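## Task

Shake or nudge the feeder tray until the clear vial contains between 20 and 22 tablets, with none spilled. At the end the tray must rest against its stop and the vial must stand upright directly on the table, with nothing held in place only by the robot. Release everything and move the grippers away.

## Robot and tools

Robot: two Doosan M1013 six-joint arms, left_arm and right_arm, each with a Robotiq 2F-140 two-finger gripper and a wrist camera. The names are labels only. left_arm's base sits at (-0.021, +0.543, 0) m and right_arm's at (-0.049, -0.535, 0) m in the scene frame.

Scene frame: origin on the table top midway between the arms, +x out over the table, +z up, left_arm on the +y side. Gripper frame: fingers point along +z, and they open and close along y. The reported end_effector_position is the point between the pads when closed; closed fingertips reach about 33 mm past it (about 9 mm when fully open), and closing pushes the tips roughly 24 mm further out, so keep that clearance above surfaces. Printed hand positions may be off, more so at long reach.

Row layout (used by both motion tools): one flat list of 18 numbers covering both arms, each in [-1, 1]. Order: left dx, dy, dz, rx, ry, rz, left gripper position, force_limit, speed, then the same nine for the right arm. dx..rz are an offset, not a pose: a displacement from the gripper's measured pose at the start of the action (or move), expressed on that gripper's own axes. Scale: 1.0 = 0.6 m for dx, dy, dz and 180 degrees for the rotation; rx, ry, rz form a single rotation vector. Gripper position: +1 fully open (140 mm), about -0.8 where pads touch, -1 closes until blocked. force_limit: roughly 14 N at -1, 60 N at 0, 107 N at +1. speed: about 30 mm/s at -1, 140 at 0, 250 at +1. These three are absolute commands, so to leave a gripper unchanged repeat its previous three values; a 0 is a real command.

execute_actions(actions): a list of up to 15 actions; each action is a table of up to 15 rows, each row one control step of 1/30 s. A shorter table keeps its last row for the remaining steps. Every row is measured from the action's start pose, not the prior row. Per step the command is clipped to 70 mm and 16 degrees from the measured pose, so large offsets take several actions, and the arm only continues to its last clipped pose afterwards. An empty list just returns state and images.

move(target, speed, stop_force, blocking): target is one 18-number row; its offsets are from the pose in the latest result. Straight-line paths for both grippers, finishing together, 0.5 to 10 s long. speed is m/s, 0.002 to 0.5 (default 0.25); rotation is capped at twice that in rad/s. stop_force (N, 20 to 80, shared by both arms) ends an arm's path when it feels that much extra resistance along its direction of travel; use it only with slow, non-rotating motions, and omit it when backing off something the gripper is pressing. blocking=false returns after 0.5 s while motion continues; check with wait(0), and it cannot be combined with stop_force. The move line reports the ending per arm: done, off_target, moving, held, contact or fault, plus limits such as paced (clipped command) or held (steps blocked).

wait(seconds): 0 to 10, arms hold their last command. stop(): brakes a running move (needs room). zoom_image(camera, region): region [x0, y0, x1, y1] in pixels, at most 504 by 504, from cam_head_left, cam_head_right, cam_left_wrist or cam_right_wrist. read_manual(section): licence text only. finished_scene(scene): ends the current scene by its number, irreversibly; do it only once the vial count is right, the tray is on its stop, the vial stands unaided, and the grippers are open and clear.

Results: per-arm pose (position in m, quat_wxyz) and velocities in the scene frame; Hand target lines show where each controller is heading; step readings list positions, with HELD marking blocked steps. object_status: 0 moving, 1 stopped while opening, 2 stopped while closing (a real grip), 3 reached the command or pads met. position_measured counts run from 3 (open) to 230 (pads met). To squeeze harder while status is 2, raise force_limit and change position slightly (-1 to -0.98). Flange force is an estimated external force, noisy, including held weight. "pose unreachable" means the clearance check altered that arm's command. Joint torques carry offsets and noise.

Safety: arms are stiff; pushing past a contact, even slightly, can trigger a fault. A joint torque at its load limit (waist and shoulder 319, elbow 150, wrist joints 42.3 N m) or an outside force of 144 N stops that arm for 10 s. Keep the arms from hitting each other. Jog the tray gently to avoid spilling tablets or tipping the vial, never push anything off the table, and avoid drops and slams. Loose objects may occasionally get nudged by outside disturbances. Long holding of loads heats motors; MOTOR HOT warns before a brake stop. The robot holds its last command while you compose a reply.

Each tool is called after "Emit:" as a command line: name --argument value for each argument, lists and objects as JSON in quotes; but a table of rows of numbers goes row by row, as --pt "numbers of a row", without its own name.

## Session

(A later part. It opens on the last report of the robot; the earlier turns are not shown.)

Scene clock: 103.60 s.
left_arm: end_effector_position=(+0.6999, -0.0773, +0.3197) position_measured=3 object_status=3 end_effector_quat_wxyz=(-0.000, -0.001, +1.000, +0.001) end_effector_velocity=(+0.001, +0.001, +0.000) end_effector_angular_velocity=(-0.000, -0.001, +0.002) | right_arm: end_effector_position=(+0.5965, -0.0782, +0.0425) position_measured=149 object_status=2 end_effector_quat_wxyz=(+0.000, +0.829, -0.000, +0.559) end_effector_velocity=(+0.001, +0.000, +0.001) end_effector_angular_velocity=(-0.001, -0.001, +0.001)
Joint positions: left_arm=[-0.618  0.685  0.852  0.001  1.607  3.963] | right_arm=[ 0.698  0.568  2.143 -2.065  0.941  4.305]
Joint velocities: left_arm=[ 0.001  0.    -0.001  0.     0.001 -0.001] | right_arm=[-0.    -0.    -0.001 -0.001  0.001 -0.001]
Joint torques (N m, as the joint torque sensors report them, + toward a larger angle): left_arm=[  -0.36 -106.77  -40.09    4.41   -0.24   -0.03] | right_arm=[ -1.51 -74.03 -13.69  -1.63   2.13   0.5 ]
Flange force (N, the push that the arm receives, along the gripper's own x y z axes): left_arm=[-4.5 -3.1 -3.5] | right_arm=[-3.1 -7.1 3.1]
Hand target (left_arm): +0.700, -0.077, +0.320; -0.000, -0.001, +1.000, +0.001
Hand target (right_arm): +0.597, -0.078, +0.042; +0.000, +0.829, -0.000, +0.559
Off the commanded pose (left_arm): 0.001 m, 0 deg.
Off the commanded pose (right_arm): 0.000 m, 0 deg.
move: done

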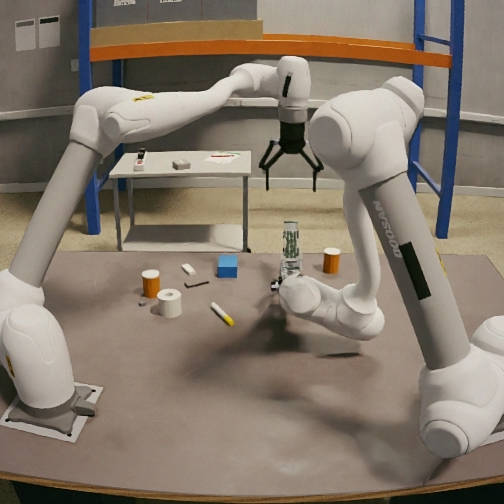

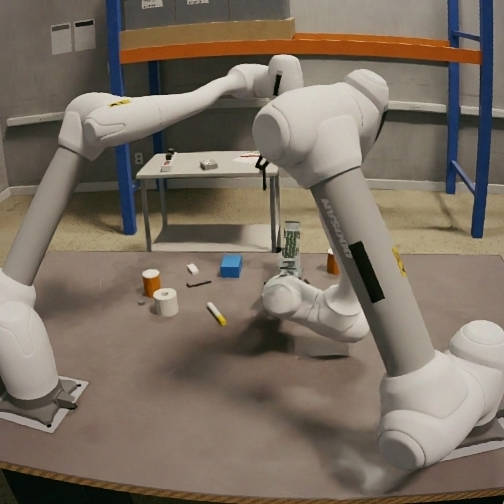

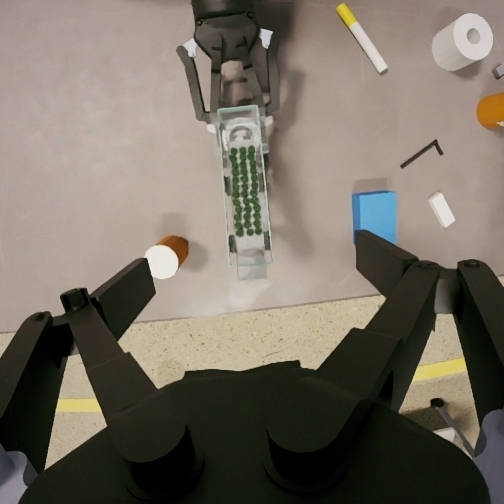

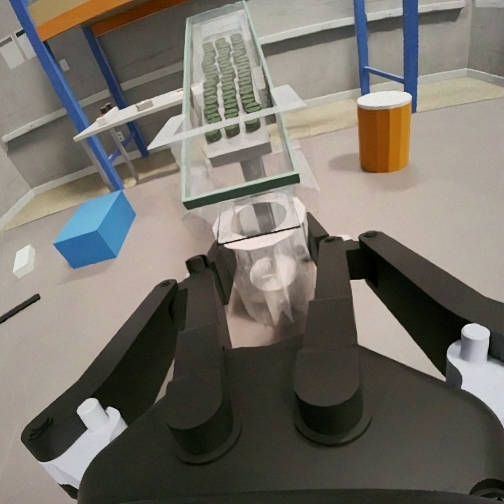

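Emit:
move --target '[0.07,0,0.12,0,0,0,1,0,0, 0,0,0,0,0,0,-1,-0.6,-0.6]' --speed 0.2

Emit:
zoom_image --camera "cam_left_wrist" --region '[170, 80, 310, 220]'

Scene clock: 108.00 s.
left_arm: end_effector_position=(+0.6580, -0.0773, +0.2478) position_measured=3 object_status=3 end_effector_quat_wxyz=(-0.000, -0.001, +1.000, +0.001) end_effector_velocity=(+0.000, +0.001, -0.001) end_effector_angular_velocity=(+0.001, +0.000, +0.001) | right_arm: end_effector_position=(+0.5965, -0.0782, +0.0425) position_measured=149 object_status=2 end_effector_quat_wxyz=(+0.000, +0.829, -0.000, +0.559) end_effector_velocity=(+0.000, +0.000, +0.000) end_effector_angular_velocity=(-0.001, -0.001, +0.000)
Joint positions: left_arm=[-0.649  0.63   1.072  0.001  1.441  3.932] | right_arm=[ 0.698  0.568  2.143 -2.065  0.941  4.305]
Joint velocities: left_arm=[ 0.001  0.     0.002  0.001 -0.001 -0.001] | right_arm=[-0.     0.    -0.001 -0.     0.001 -0.001]
Joint torques (N m, as the joint torque sensors report them, + toward a larger angle): left_arm=[  -2.67 -103.06  -39.45    4.1    -0.58   -0.06] | right_arm=[ -1.6  -71.88 -15.95  -1.78   2.12   0.61]
Flange force (N, the push that the arm receives, along the gripper's own x y z axes): left_arm=[-7.8 -2.9 -3.3] | right_arm=[-0.8 -2.7 -2.1]
Hand target (left_arm): +0.658, -0.077, +0.248; -0.000, -0.001, +1.000, +0.001
Hand target (right_arm): +0.597, -0.078, +0.042; +0.000, +0.829, -0.000, +0.559
Off the commanded pose (left_arm): 0.000 m, 0 deg.
Off the commanded pose (right_arm): 0.000 m, 0 deg.
move: done

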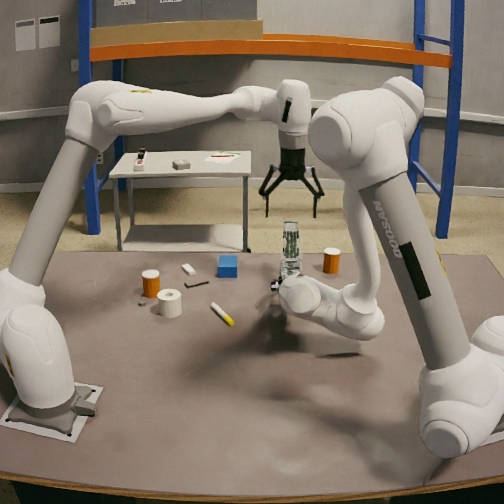

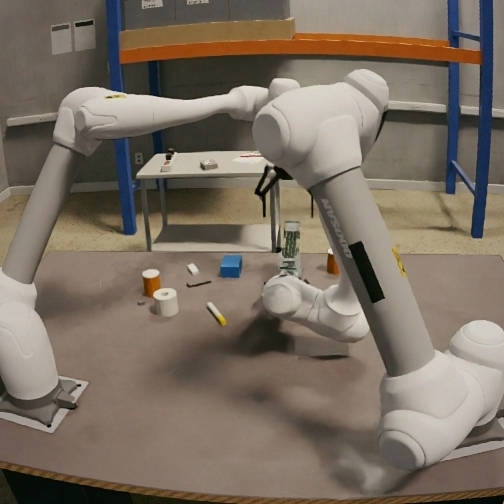

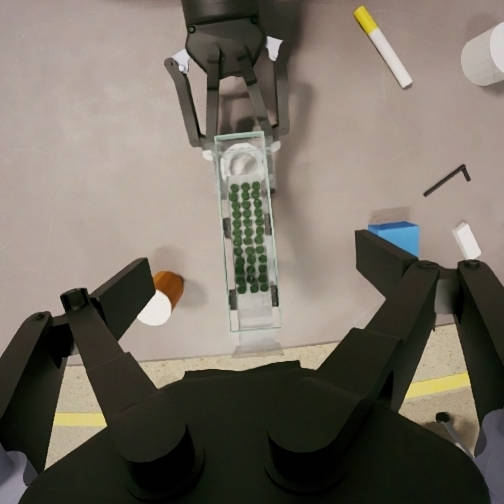

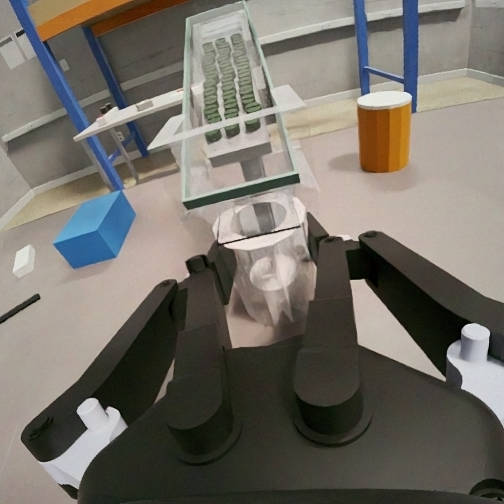

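Region (170, 80, 310, 220) of cam_left_wrist's 504x504 image, scaled by 3.600, with more detail than that image has.

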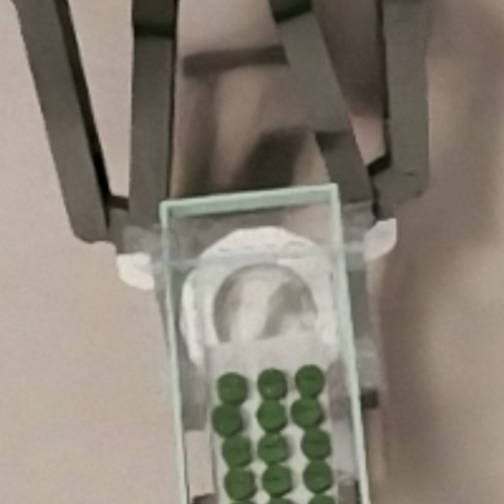

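Emit:
move --target '[-0.128,0,0.06,0,0,0,0.3,-0.6,0, 0,0,0,0,0,0,-1,-0.6,-0.6]' --speed 0.2

Emit:
zoom_image --camera "cam_head_left" --region '[250, 180, 340, 270]'

Scene clock: 132.00 s.
left_arm: end_effector_position=(+0.7349, -0.0770, +0.2119) position_measured=91 object_status=3 end_effector_quat_wxyz=(-0.000, -0.001, +1.000, +0.001) end_effector_velocity=(-0.001, -0.001, -0.001) end_effector_angular_velocity=(+0.000, +0.000, -0.000) | right_arm: end_effector_position=(+0.5965, -0.0782, +0.0425) position_measured=149 object_status=2 end_effector_quat_wxyz=(+0.000, +0.829, -0.000, +0.559) end_effector_velocity=(+0.000, +0.001, +0.000) end_effector_angular_velocity=(+0.003, -0.000, -0.000)
Joint positions: left_arm=[-0.594  0.748  0.935  0.001  1.46   3.987] | right_arm=[ 0.698  0.568  2.143 -2.065  0.941  4.305]
Joint velocities: left_arm=[-0.001  0.     0.001 -0.    -0.001 -0.001] | right_arm=[ 0.001 -0.    -0.001  0.    -0.     0.002]
Joint torques (N m, as the joint torque sensors report them, + toward a larger angle): left_arm=[   0.46 -113.61  -40.04    4.22   -0.23    0.18] | right_arm=[  2.66 -75.29 -15.05  -1.45   2.18   0.55]
Flange force (N, the push that the arm receives, along the gripper's own x y z axes): left_arm=[-5.7 -4.5 -3.4] | right_arm=[-3.5 -0.7 8.4]
Hand target (left_arm): +0.735, -0.077, +0.212; -0.000, -0.001, +1.000, +0.001
Hand target (right_arm): +0.597, -0.078, +0.042; +0.000, +0.829, -0.000, +0.559
Off the commanded pose (left_arm): 0.000 m, 0 deg.
Off the commanded pose (right_arm): 0.000 m, 0 deg.
move: done

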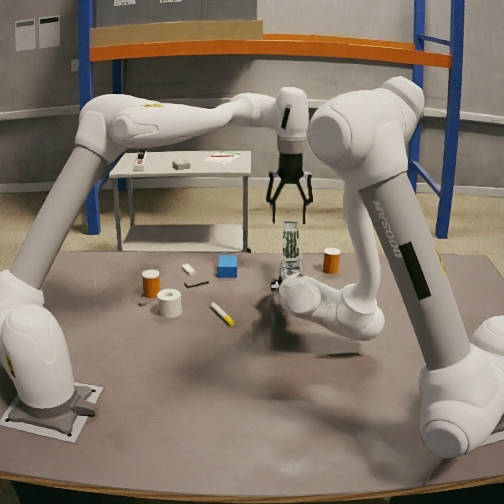

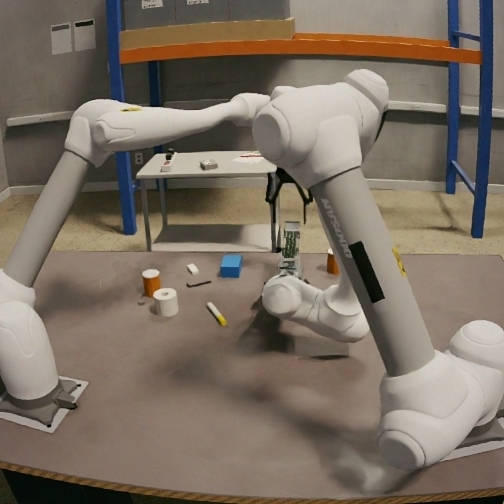

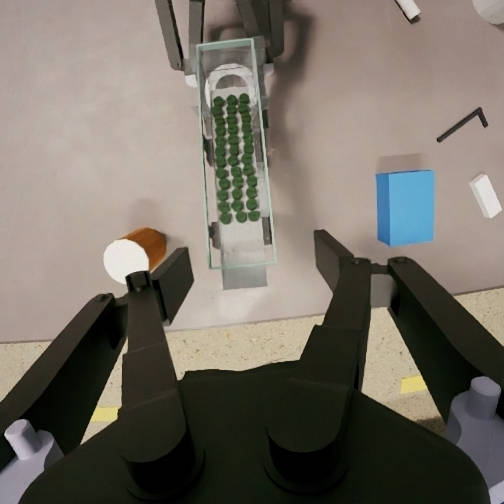

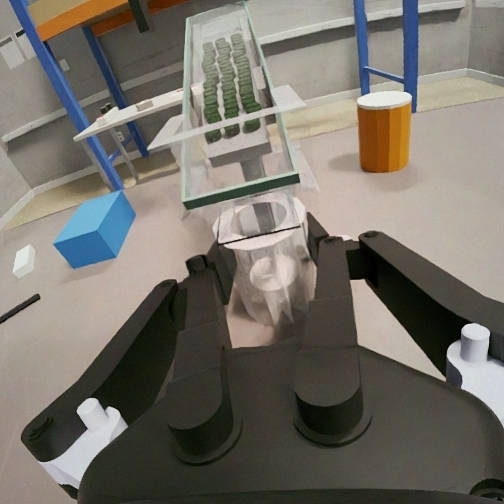

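Region (250, 180, 340, 270) of cam_head_left's 504x504 image, scaled by 5.600, with more detail than that image has.

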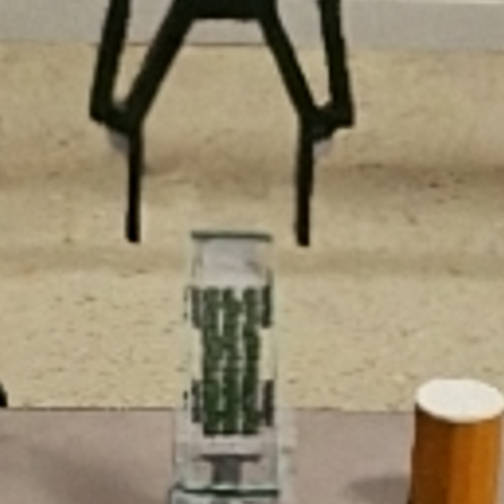

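Emit:
move --target '[0,-0.012,0.037,0,0,0,0.0,-0.6,0, 0,0,0,0,0,0,-1,-0.6,-0.6]' --speed 0.05

Emit:
zoom_image --camera "cam_head_left" --region '[260, 200, 320, 260]'

Emit:
zoom_image --camera "cam_left_wrist" --region '[150, 150, 350, 350]'

Scene clock: 139.00 s.
left_arm: end_effector_position=(+0.7349, -0.0842, +0.1896) position_measured=129 object_status=3 end_effector_quat_wxyz=(-0.000, -0.001, +1.000, +0.001) end_effector_velocity=(-0.000, -0.000, +0.000) end_effector_angular_velocity=(-0.000, -0.000, -0.001) | right_arm: end_effector_position=(+0.5965, -0.0782, +0.0425) position_measured=149 object_status=2 end_effector_quat_wxyz=(+0.000, +0.829, -0.000, +0.559) end_effector_velocity=(-0.001, +0.001, -0.000) end_effector_angular_velocity=(+0.001, +0.000, +0.001)
Joint positions: left_arm=[-0.599  0.763  0.949  0.001  1.431  3.982] | right_arm=[ 0.698  0.568  2.143 -2.065  0.941  4.305]
Joint velocities: left_arm=[-0.     0.    -0.     0.    -0.     0.001] | right_arm=[ 0.002 -0.     0.001  0.001  0.001  0.002]
Joint torques (N m, as the joint torque sensors report them, + toward a larger angle): left_arm=[  -0.19 -107.73  -38.11    4.01    0.25    0.59] | right_arm=[  1.89 -73.45 -15.41  -1.57   2.24   0.33]
Flange force (N, the push that the arm receives, along the gripper's own x y z axes): left_arm=[-1.0 -1.6 -3.6] | right_arm=[-1.8 0.1 4.6]
Hand target (left_arm): +0.735, -0.084, +0.190; -0.000, -0.001, +1.000, +0.001
Hand target (right_arm): +0.597, -0.078, +0.042; +0.000, +0.829, -0.000, +0.559
Off the commanded pose (left_arm): 0.000 m, 0 deg.
Off the commanded pose (right_arm): 0.000 m, 0 deg.
move: done

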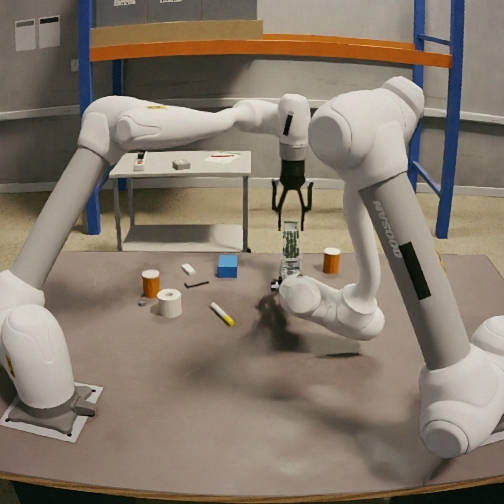

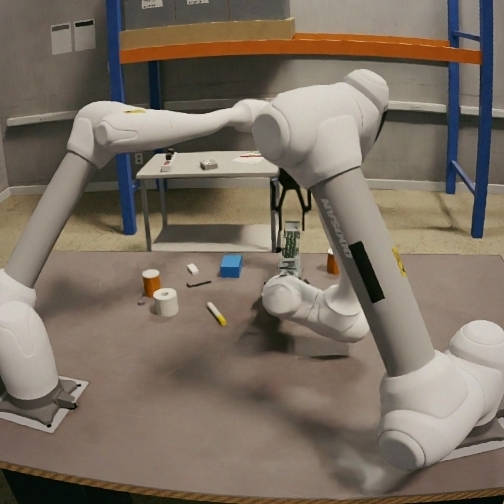

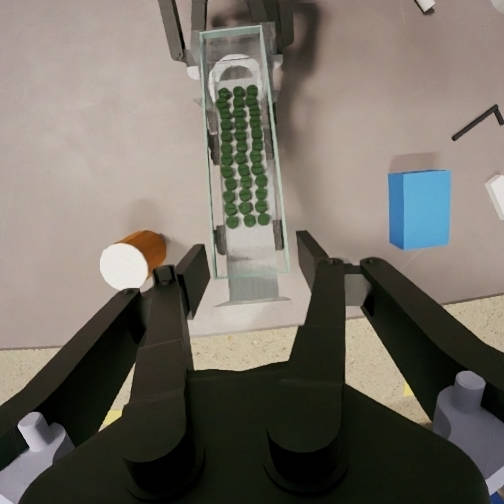

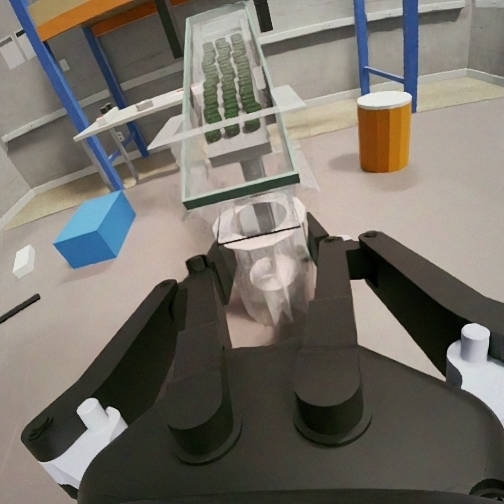

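Region (260, 200, 320, 260) of cam_head_left's 504x504 image, scaled by 8.400, with more detail than that image has.

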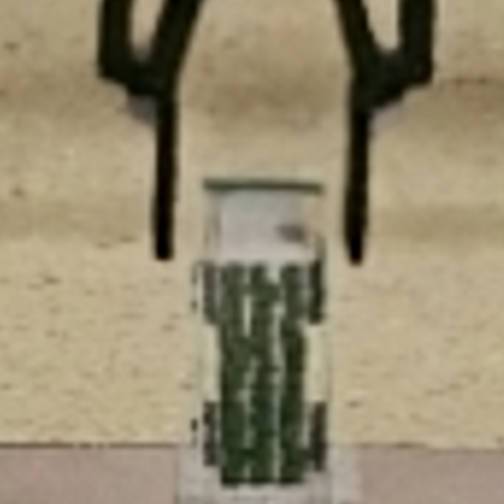

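Region (150, 150, 350, 350) of cam_left_wrist's 504x504 image, scaled by 2.520, with more detail than that image has.

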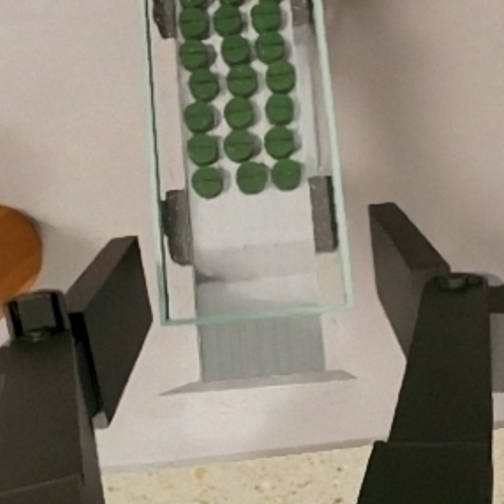

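Emit:
move --target '[0.02,-0.002,0.015,0,0,0,0.0,-0.6,0, 0,0,0,0,0,0,-1,-0.6,-0.6]' --speed 0.05

Emit:
move --target '[0,0,0,0,0,0,-1,-0.8,-0.8, 0,0,0,0,0,0,-1,-0.6,-0.6]'

Emit:
zoom_image --camera "cam_right_wrist" --region '[140, 0, 320, 180]'

Scene clock: 144.87 s.
left_arm: end_effector_position=(+0.7230, -0.0854, +0.1806) position_measured=129 object_status=3 end_effector_quat_wxyz=(-0.000, -0.001, +1.000, +0.001) end_effector_velocity=(+0.000, +0.000, -0.000) end_effector_angular_velocity=(+0.000, +0.000, -0.000) | right_arm: end_effector_position=(+0.5965, -0.0782, +0.0425) position_measured=149 object_status=2 end_effector_quat_wxyz=(+0.000, +0.829, -0.000, +0.559) end_effector_velocity=(+0.000, -0.000, -0.000) end_effector_angular_velocity=(+0.001, +0.001, -0.001)
Joint positions: left_arm=[-0.608  0.749  0.989  0.001  1.405  3.973] | right_arm=[ 0.698  0.568  2.143 -2.065  0.941  4.305]
Joint velocities: left_arm=[ 0.  0. -0.  0.  0.  0.] | right_arm=[-0.001  0.    -0.     0.    -0.002  0.001]
Joint torques (N m, as the joint torque sensors report them, + toward a larger angle): left_arm=[   1.26 -110.32  -40.4     3.88   -0.06    0.14] | right_arm=[  0.38 -75.21 -15.58  -1.72   2.15   0.41]
Flange force (N, the push that the arm receives, along the gripper's own x y z axes): left_arm=[0.7 -0.8 -1.4] | right_arm=[-4.9 -2.6 4.6]
Hand target (left_arm): +0.723, -0.085, +0.181; -0.000, -0.001, +1.000, +0.001
Hand target (right_arm): +0.597, -0.078, +0.042; +0.000, +0.829, -0.000, +0.559
Off the commanded pose (left_arm): 0.000 m, 0 deg.
Off the commanded pose (right_arm): 0.000 m, 0 deg.
move: done

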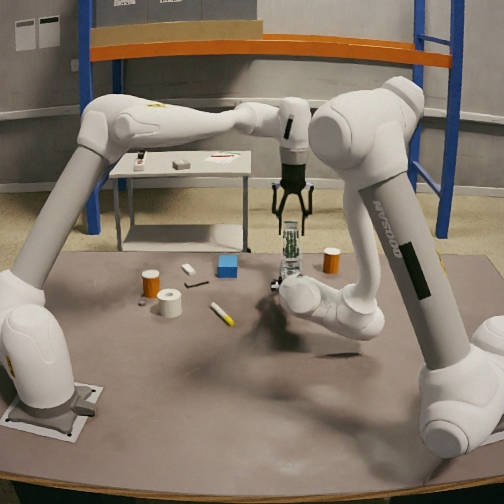

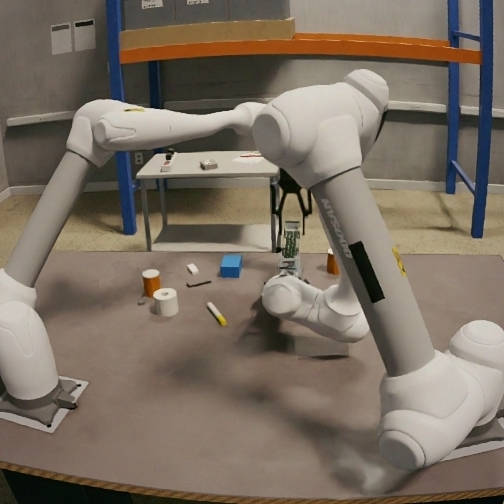

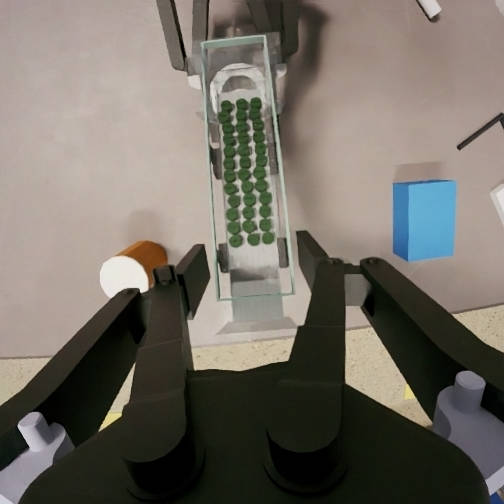

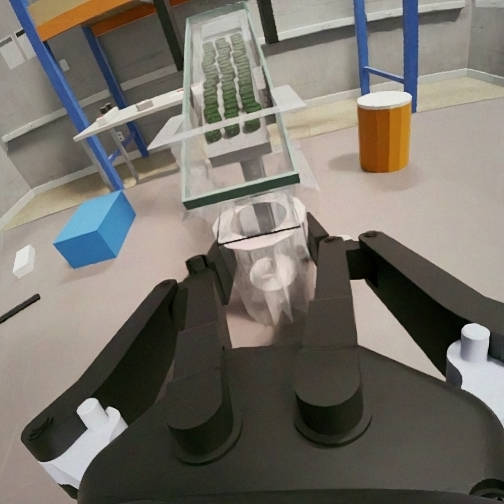

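Scene clock: 145.40 s.
left_arm: end_effector_position=(+0.7229, -0.0853, +0.1807) position_measured=155 object_status=2 end_effector_quat_wxyz=(-0.000, -0.001, +1.000, +0.001) end_effector_velocity=(-0.000, +0.000, +0.000) end_effector_angular_velocity=(-0.001, +0.001, +0.000) | right_arm: end_effector_position=(+0.5965, -0.0782, +0.0425) position_measured=149 object_status=2 end_effector_quat_wxyz=(+0.000, +0.829, -0.000, +0.559) end_effector_velocity=(-0.000, +0.000, -0.000) end_effector_angular_velocity=(-0.001, -0.000, +0.001)
Joint positions: left_arm=[-0.608  0.749  0.989  0.001  1.405  3.973] | right_arm=[ 0.698  0.568  2.143 -2.065  0.941  4.305]
Joint velocities: left_arm=[ 0.001 -0.    -0.    -0.002  0.     0.   ] | right_arm=[ 0.001 -0.     0.    -0.     0.    -0.001]
Joint torques (N m, as the joint torque sensors report them, + toward a larger angle): left_arm=[-19.09 -97.53 -42.53  -3.23  -8.86  -0.25] | right_arm=[ -2.29 -74.74 -16.67  -1.51   2.53   0.68]
Flange force (N, the push that the arm receives, along the gripper's own x y z axes): left_arm=[0.6 27.1 -16.5] | right_arm=[-5.4 -3.6 -0.2]
Hand target (left_arm): +0.723, -0.085, +0.181; -0.000, -0.001, +1.000, +0.001
Hand target (right_arm): +0.597, -0.078, +0.042; +0.000, +0.829, -0.000, +0.559
Off the commanded pose (left_arm): 0.000 m, 0 deg.
Off the commanded pose (right_arm): 0.000 m, 0 deg.
move: done

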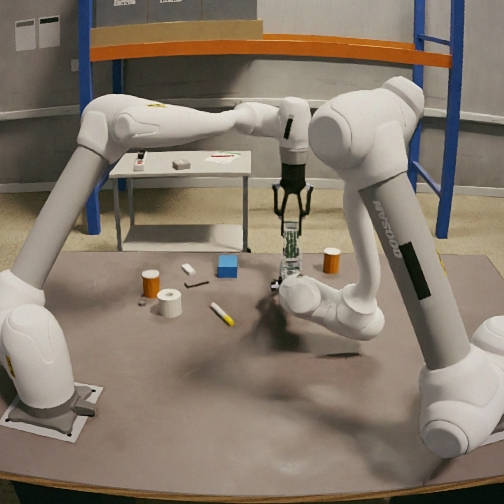

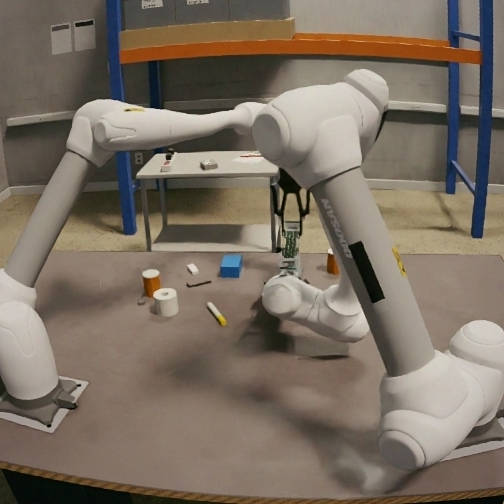

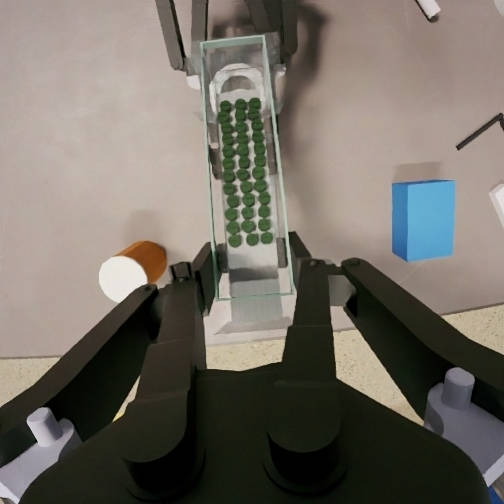

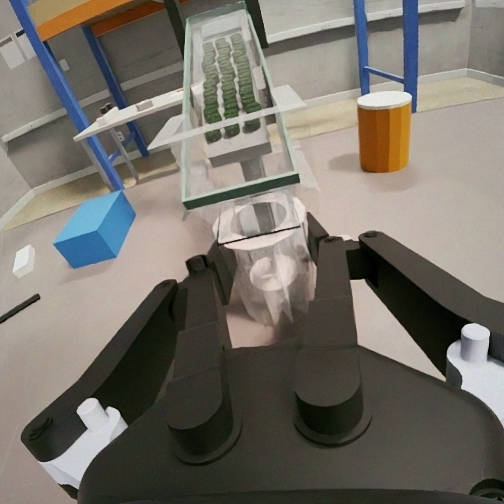

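Region (140, 0, 320, 180) of cam_right_wrist's 504x504 image, scaled by 2.800, with more detail than that image has.

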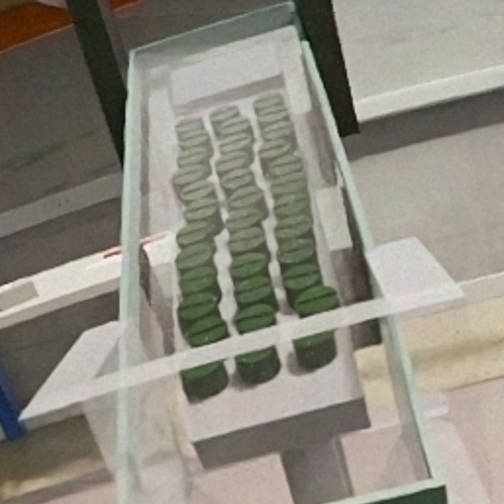

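Emit:
execute_actions --actions '[[[0,0,0,0,0,0,0,-0.8,0, 0,0,0,0,0,0,-1,-0.6,-0.6],[0,0,0,0,0,0,0,-0.8,0, 0,0,0,0,0,0,-1,-0.6,-0.6],[0,0,0,0,0,0,0,-0.8,0, 0,0,0,0,0,0,-1,-0.6,-0.6],[0,0,0,0,0,0,0,-0.8,0, 0,0,0,0,0,0,-1,-0.6,-0.6],[0,0,0,0,0,0,0,-0.8,0, 0,0,0,0,0,0,-1,-0.6,-0.6],[0,0,-0.02,0,0,0,0,-0.8,0, 0,0,0,0,0,0,-1,-0.6,-0.6],[0,0,-0.04,0,0,0,0,-0.8,0, 0,0,0,0,0,0,-1,-0.6,-0.6],[0,0,-0.06,0,0,0,0,-0.8,0, 0,0,0,0,0,0,-1,-0.6,-0.6],[0,0.002,-0.08,0,0,0,0,-0.8,0, 0,0,0,0,0,0,-1,-0.6,-0.6]],[[0,0,0,0,0,0,-1,-0.8,0.3, 0,0,0,0,0,0,-1,-0.6,-0.6]]]'

Scene clock: 156.60 s.
left_arm: end_effector_position=(+0.7227, -0.0841, +0.2286) position_measured=231 object_status=0 end_effector_quat_wxyz=(-0.000, -0.001, +1.000, +0.001) end_effector_velocity=(+0.000, -0.000, +0.001) end_effector_angular_velocity=(-0.001, -0.001, -0.001) | right_arm: end_effector_position=(+0.5965, -0.0782, +0.0425) position_measured=149 object_status=2 end_effector_quat_wxyz=(+0.000, +0.829, -0.000, +0.559) end_effector_velocity=(+0.000, -0.000, -0.000) end_effector_angular_velocity=(+0.000, +0.000, -0.001)
Joint positions: left_arm=[-0.608  0.735  0.927  0.001  1.481  3.974] | right_arm=[ 0.698  0.568  2.143 -2.065  0.941  4.305]
Joint velocities: left_arm=[-0.    -0.    -0.001  0.     0.001  0.001] | right_arm=[-0.     0.    -0.     0.001 -0.    -0.   ]
Joint torques (N m, as the joint torque sensors report them, + toward a larger angle): left_arm=[  -1.55 -107.14  -39.38    4.05   -0.21    0.36] | right_arm=[  1.88 -73.23 -15.44  -1.47   2.24   0.06]
Flange force (N, the push that the arm receives, along the gripper's own x y z axes): left_arm=[-0.7 0.8 -4.3] | right_arm=[-2.0 1.1 5.1]
Flange force at the end of the 1st action (N, along the gripper's axes at the end of the call): left_arm=[1.4 2.1 -2.5] | right_arm=[-0.5 -4.0 6.2]
Hand target (left_arm): +0.723, -0.084, +0.229; -0.000, -0.001, +1.000, +0.001
Hand target (right_arm): +0.597, -0.078, +0.042; +0.000, +0.829, -0.000, +0.559
Off the commanded pose (left_arm): 0.000 m, 0 deg.
Off the commanded pose (right_arm): 0.000 m, 0 deg.
Step readings (end_effector_position; steps 1 to 15: 1st action; 16 to 30: 2nd action):
0: left_arm (+0.7230, -0.0854, +0.1806) | right_arm (+0.5965, -0.0782, +0.0425)
1: left_arm (+0.7230, -0.0854, +0.1806) | right_arm (+0.5965, -0.0782, +0.0425)
2: left_arm (+0.7230, -0.0858, +0.1806) | right_arm (+0.5965, -0.0782, +0.0425)
4: left_arm (+0.7230, -0.0858, +0.1804) | right_arm (+0.5965, -0.0782, +0.0425)
8: left_arm (+0.7227, -0.0853, +0.1972) | right_arm (+0.5965, -0.0782, +0.0425)
15: left_arm (+0.7227, -0.0842, +0.2286) | right_arm (+0.5965, -0.0782, +0.0425)
16: left_arm (+0.7227, -0.0841, +0.2286) | right_arm (+0.5965, -0.0782, +0.0425)
17: left_arm (+0.7227, -0.0841, +0.2286) | right_arm (+0.5965, -0.0782, +0.0425)
19: left_arm (+0.7227, -0.0841, +0.2286) | right_arm (+0.5965, -0.0782, +0.0425)
23: left_arm (+0.7227, -0.0841, +0.2286) | right_arm (+0.5965, -0.0782, +0.0425)
30: end_effector_position above

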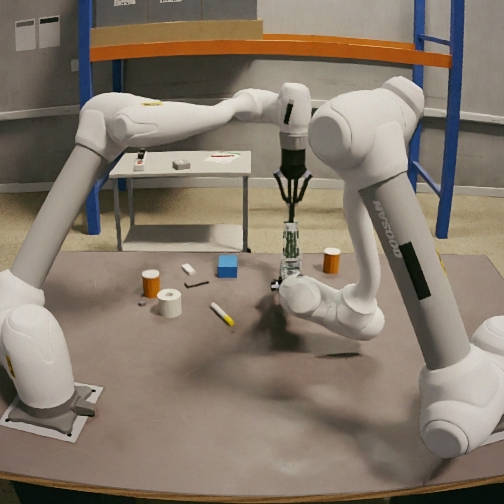

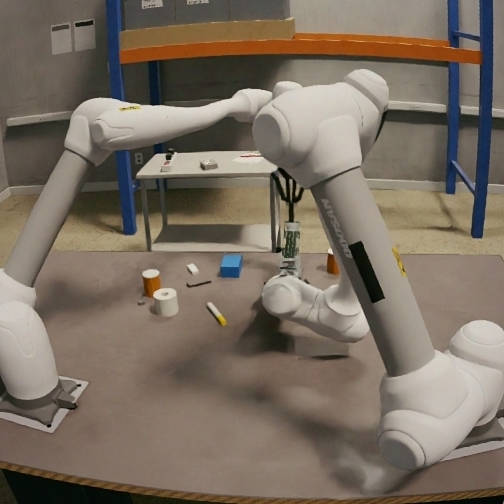

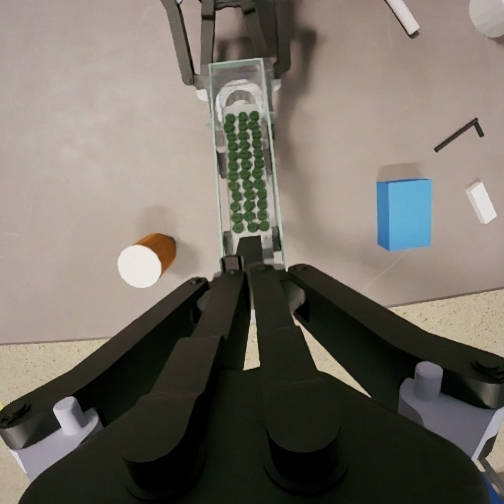

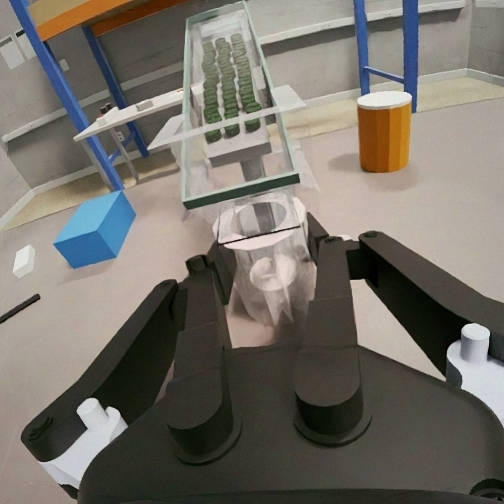

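Emit:
move --target '[0,0,0.05,0,0,0,-1,-0.8,0.3, 0,0,0,0,0,0,-1,-0.6,-0.6]' --speed 0.012 --stop_force 20

Emit:
zoom_image --camera "cam_right_wrist" --region '[140, 0, 320, 180]'

Scene clock: 160.80 s.
left_arm: end_effector_position=(+0.7227, -0.0842, +0.2180) position_measured=231 object_status=3 end_effector_quat_wxyz=(-0.000, -0.001, +1.000, +0.001) end_effector_velocity=(+0.000, -0.001, +0.002) end_effector_angular_velocity=(-0.001, -0.000, +0.001) | right_arm: end_effector_position=(+0.5965, -0.0782, +0.0425) position_measured=149 object_status=2 end_effector_quat_wxyz=(+0.000, +0.829, -0.000, +0.559) end_effector_velocity=(-0.000, +0.000, -0.000) end_effector_angular_velocity=(-0.000, +0.001, +0.000)
Joint positions: left_arm=[-0.608  0.737  0.942  0.001  1.463  3.974] | right_arm=[ 0.698  0.568  2.143 -2.065  0.941  4.305]
Joint velocities: left_arm=[-0.    -0.    -0.003 -0.     0.002 -0.001] | right_arm=[ 0.    -0.    -0.     0.001 -0.001 -0.001]
Joint torques (N m, as the joint torque sensors report them, + toward a larger angle): left_arm=[  1.4  -89.97 -30.34   3.89  -1.82   0.1 ] | right_arm=[ -0.35 -74.33 -15.32  -1.72   2.15   0.63]
Flange force (N, the push that the arm receives, along the gripper's own x y z axes): left_arm=[1.5 -0.7 -23.1] | right_arm=[-3.4 -3.7 2.9]
Hand target (left_arm): +0.723, -0.084, +0.218; -0.000, -0.001, +1.000, +0.001
Hand target (right_arm): +0.597, -0.078, +0.042; +0.000, +0.829, -0.000, +0.559
Off the commanded pose (left_arm): 0.019 m, 0 deg.
Off the commanded pose (right_arm): 0.000 m, 0 deg.
move: contact (left_arm)

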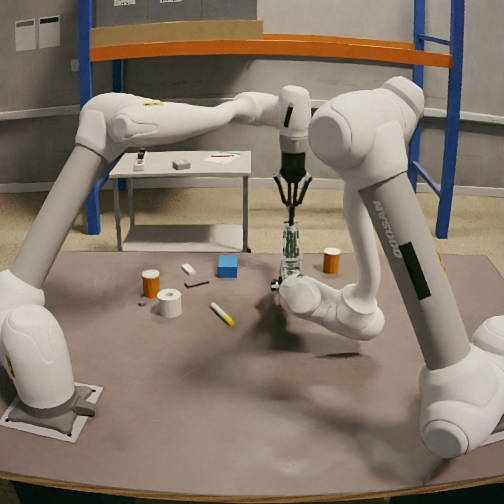

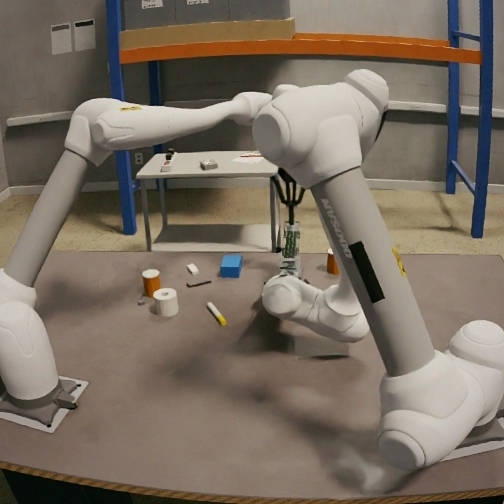

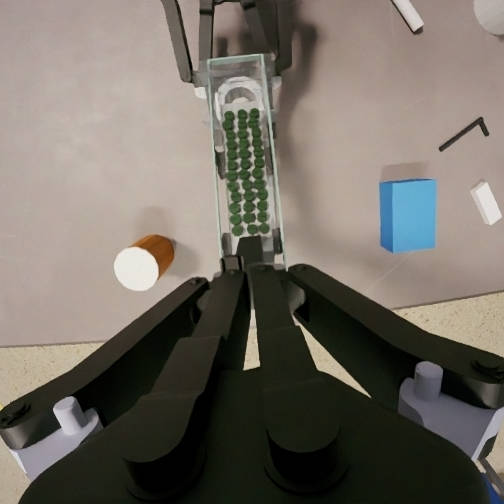

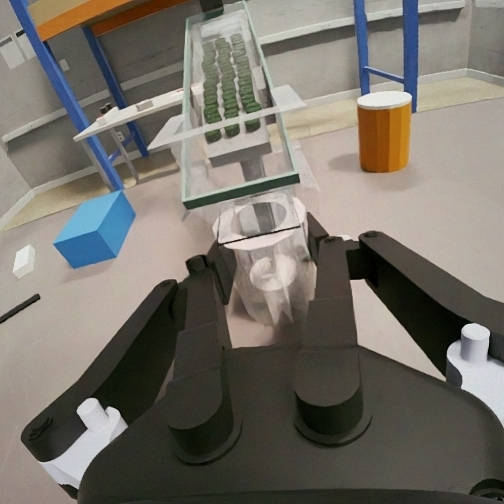

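Region (140, 0, 320, 180) of cam_right_wrist's 504x504 image, scaled by 2.800, with more detail than that image has.

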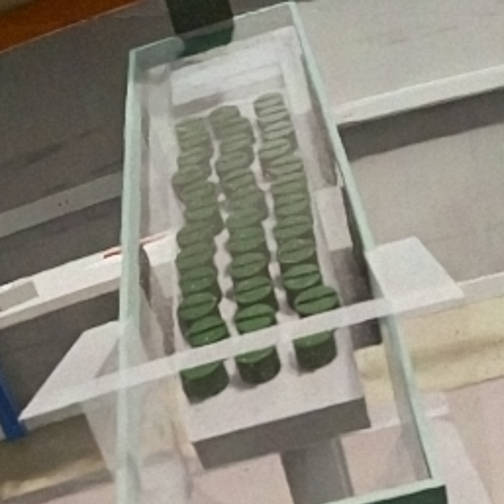

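Emit:
execute_actions --actions '[[[0,0,-0.005,0,0,0,-1,-0.8,0.3, 0,0,0,0,0,0,-1,-0.6,-0.6],[0,0,-0.008,0,0,0,-1,-0.8,0.3, 0,0,0,0,0,0,-1,-0.6,-0.6],[0,0,-0.008,0,0,0,-1,-0.8,0.3, 0,0,0,0,0,0,-1,-0.6,-0.6],[0,0,-0.008,0,0,0,-0.05,-0.8,0.5, 0,0,0,0,0,0,-1,-0.6,-0.6]],[[0,0,0.01,0,0,0,-0.05,-0.8,0.5, 0,0,0,0,0,0,-1,-0.6,-0.6],[0,0,0.02,0,0,0,-0.05,-0.8,0.5, 0,0,0,0,0,0,-1,-0.6,-0.6],[0,0,0.03,0,0,0,-0.05,-0.8,0.5, 0,0,0,0,0,0,-1,-0.6,-0.6],[0,0,0.04,0,0,0,-0.05,-0.8,0.5, 0,0,0,0,0,0,-1,-0.6,-0.6],[0,0,0.053,0,0,0,-0.05,-0.8,0.5, 0,0,0,0,0,0,-1,-0.6,-0.6]],[[0,0,0,0,0,0,-1,-1,-1, 0,0,0,0,0,0,-1,-0.6,-0.6]],[[0,0,0,0,0,0,-1,-1,-1, 0,0,0,0,0,0,-1,-0.6,-0.6]]]'

Scene clock: 177.07 s.
left_arm: end_effector_position=(+0.7228, -0.0842, +0.1909) position_measured=154 object_status=2 end_effector_quat_wxyz=(-0.000, -0.001, +1.000, +0.001) end_effector_velocity=(+0.001, +0.000, +0.000) end_effector_angular_velocity=(-0.001, -0.001, +0.000) | right_arm: end_effector_position=(+0.5965, -0.0782, +0.0425) position_measured=149 object_status=2 end_effector_quat_wxyz=(+0.000, +0.829, -0.000, +0.559) end_effector_velocity=(-0.000, +0.001, -0.000) end_effector_angular_velocity=(-0.001, +0.001, +0.002)
Joint positions: left_arm=[-0.607  0.745  0.979  0.001  1.42   3.974] | right_arm=[ 0.698  0.568  2.143 -2.065  0.941  4.305]
Joint velocities: left_arm=[ 0.001 -0.    -0.     0.    -0.     0.001] | right_arm=[ 0.001  0.     0.    -0.    -0.001 -0.001]
Joint torques (N m, as the joint torque sensors report them, + toward a larger angle): left_arm=[  10.61 -105.01  -33.39    7.32    2.25   -0.1 ] | right_arm=[  1.49 -72.44 -16.57  -1.88   2.31   0.53]
Flange force (N, the push that the arm receives, along the gripper's own x y z axes): left_arm=[-1.3 -14.7 -8.5] | right_arm=[-0.3 1.3 1.6]
Flange force at the end of the 1st action (N, along the gripper's axes at the end of the call): left_arm=[0.4 1.4 -4.0] | right_arm=[-4.4 -2.5 4.6]
Flange force at the end of the 2nd action (N, along the gripper's axes at the end of the call): left_arm=[-5.8 -2.7 -4.0] | right_arm=[-2.3 -5.2 -2.0]
Flange force at the end of the 3rd action (N, along the gripper's axes at the end of the call): left_arm=[-3.7 -16.7 -6.6] | right_arm=[1.0 -2.6 -0.5]
Hand target (left_arm): +0.723, -0.084, +0.191; -0.000, -0.001, +1.000, +0.001
Hand target (right_arm): +0.597, -0.078, +0.042; +0.000, +0.829, -0.000, +0.559
Off the commanded pose (left_arm): 0.000 m, 0 deg.
Off the commanded pose (right_arm): 0.000 m, 0 deg.
Step readings (end_effector_position; steps 1 to 15: 1st action; 16 to 30: 2nd action; 31 to 45: 3rd action; 46 to 60: 4th action):
0: left_arm (+0.7227, -0.0842, +0.2181) | right_arm (+0.5965, -0.0782, +0.0425)
1: left_arm (+0.7227, -0.0842, +0.2184) | right_arm (+0.5965, -0.0782, +0.0425)
2: left_arm (+0.7227, -0.0841, +0.2198) | right_arm (+0.5965, -0.0782, +0.0425)
4: left_arm (+0.7228, -0.0842, +0.2226) | right_arm (+0.5965, -0.0782, +0.0425)
8: left_arm (+0.7227, -0.0842, +0.2226) | right_arm (+0.5965, -0.0782, +0.0425)
15: left_arm (+0.7227, -0.0842, +0.2228) | right_arm (+0.5965, -0.0782, +0.0425)
16: left_arm (+0.7227, -0.0841, +0.2225) | right_arm (+0.5965, -0.0782, +0.0425)
17: left_arm (+0.7228, -0.0842, +0.2195) | right_arm (+0.5965, -0.0782, +0.0425)
19: left_arm (+0.7225, -0.0840, +0.2069) | right_arm (+0.5965, -0.0782, +0.0425)
23: left_arm (+0.7226, -0.0840, +0.1904) | right_arm (+0.5965, -0.0782, +0.0425)
30: left_arm (+0.7228, -0.0841, +0.1909) | right_arm (+0.5965, -0.0782, +0.0425)
31: left_arm (+0.7228, -0.0841, +0.1909) | right_arm (+0.5965, -0.0782, +0.0425)
32: left_arm (+0.7228, -0.0841, +0.1909) | right_arm (+0.5965, -0.0782, +0.0425)
34: left_arm (+0.7228, -0.0841, +0.1909) | right_arm (+0.5965, -0.0782, +0.0425)
38: left_arm (+0.7228, -0.0841, +0.1909) | right_arm (+0.5965, -0.0782, +0.0425)
45: left_arm (+0.7228, -0.0842, +0.1909) | right_arm (+0.5965, -0.0782, +0.0425)
46: left_arm (+0.7228, -0.0842, +0.1909) | right_arm (+0.5965, -0.0782, +0.0425)
47: left_arm (+0.7228, -0.0842, +0.1909) | right_arm (+0.5965, -0.0782, +0.0425)
49: left_arm (+0.7228, -0.0842, +0.1909) | right_arm (+0.5965, -0.0782, +0.0425)
53: left_arm (+0.7228, -0.0842, +0.1909) | right_arm (+0.5965, -0.0782, +0.0425)
60: end_effector_position above

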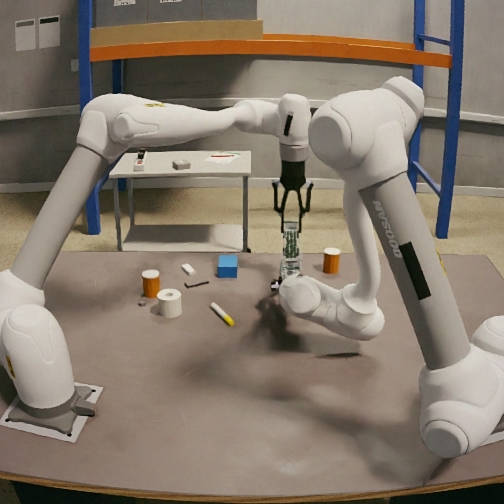

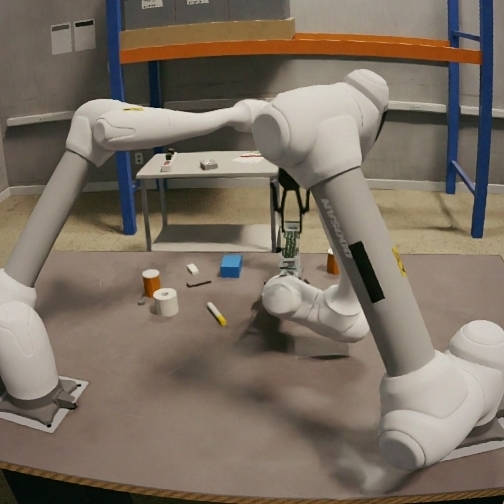

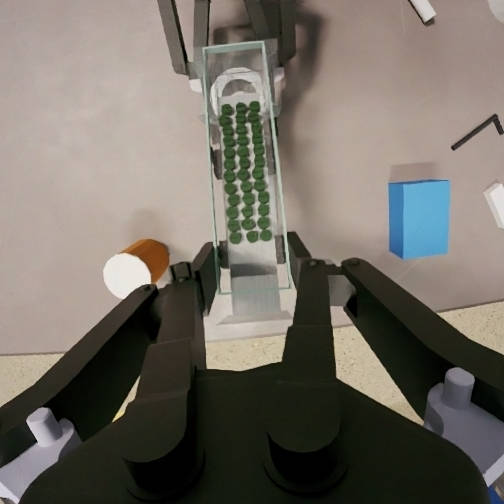

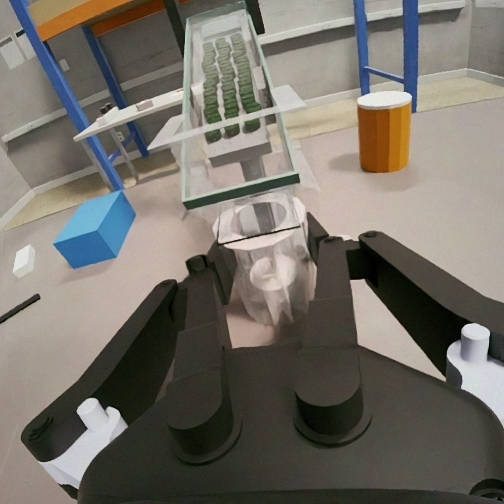

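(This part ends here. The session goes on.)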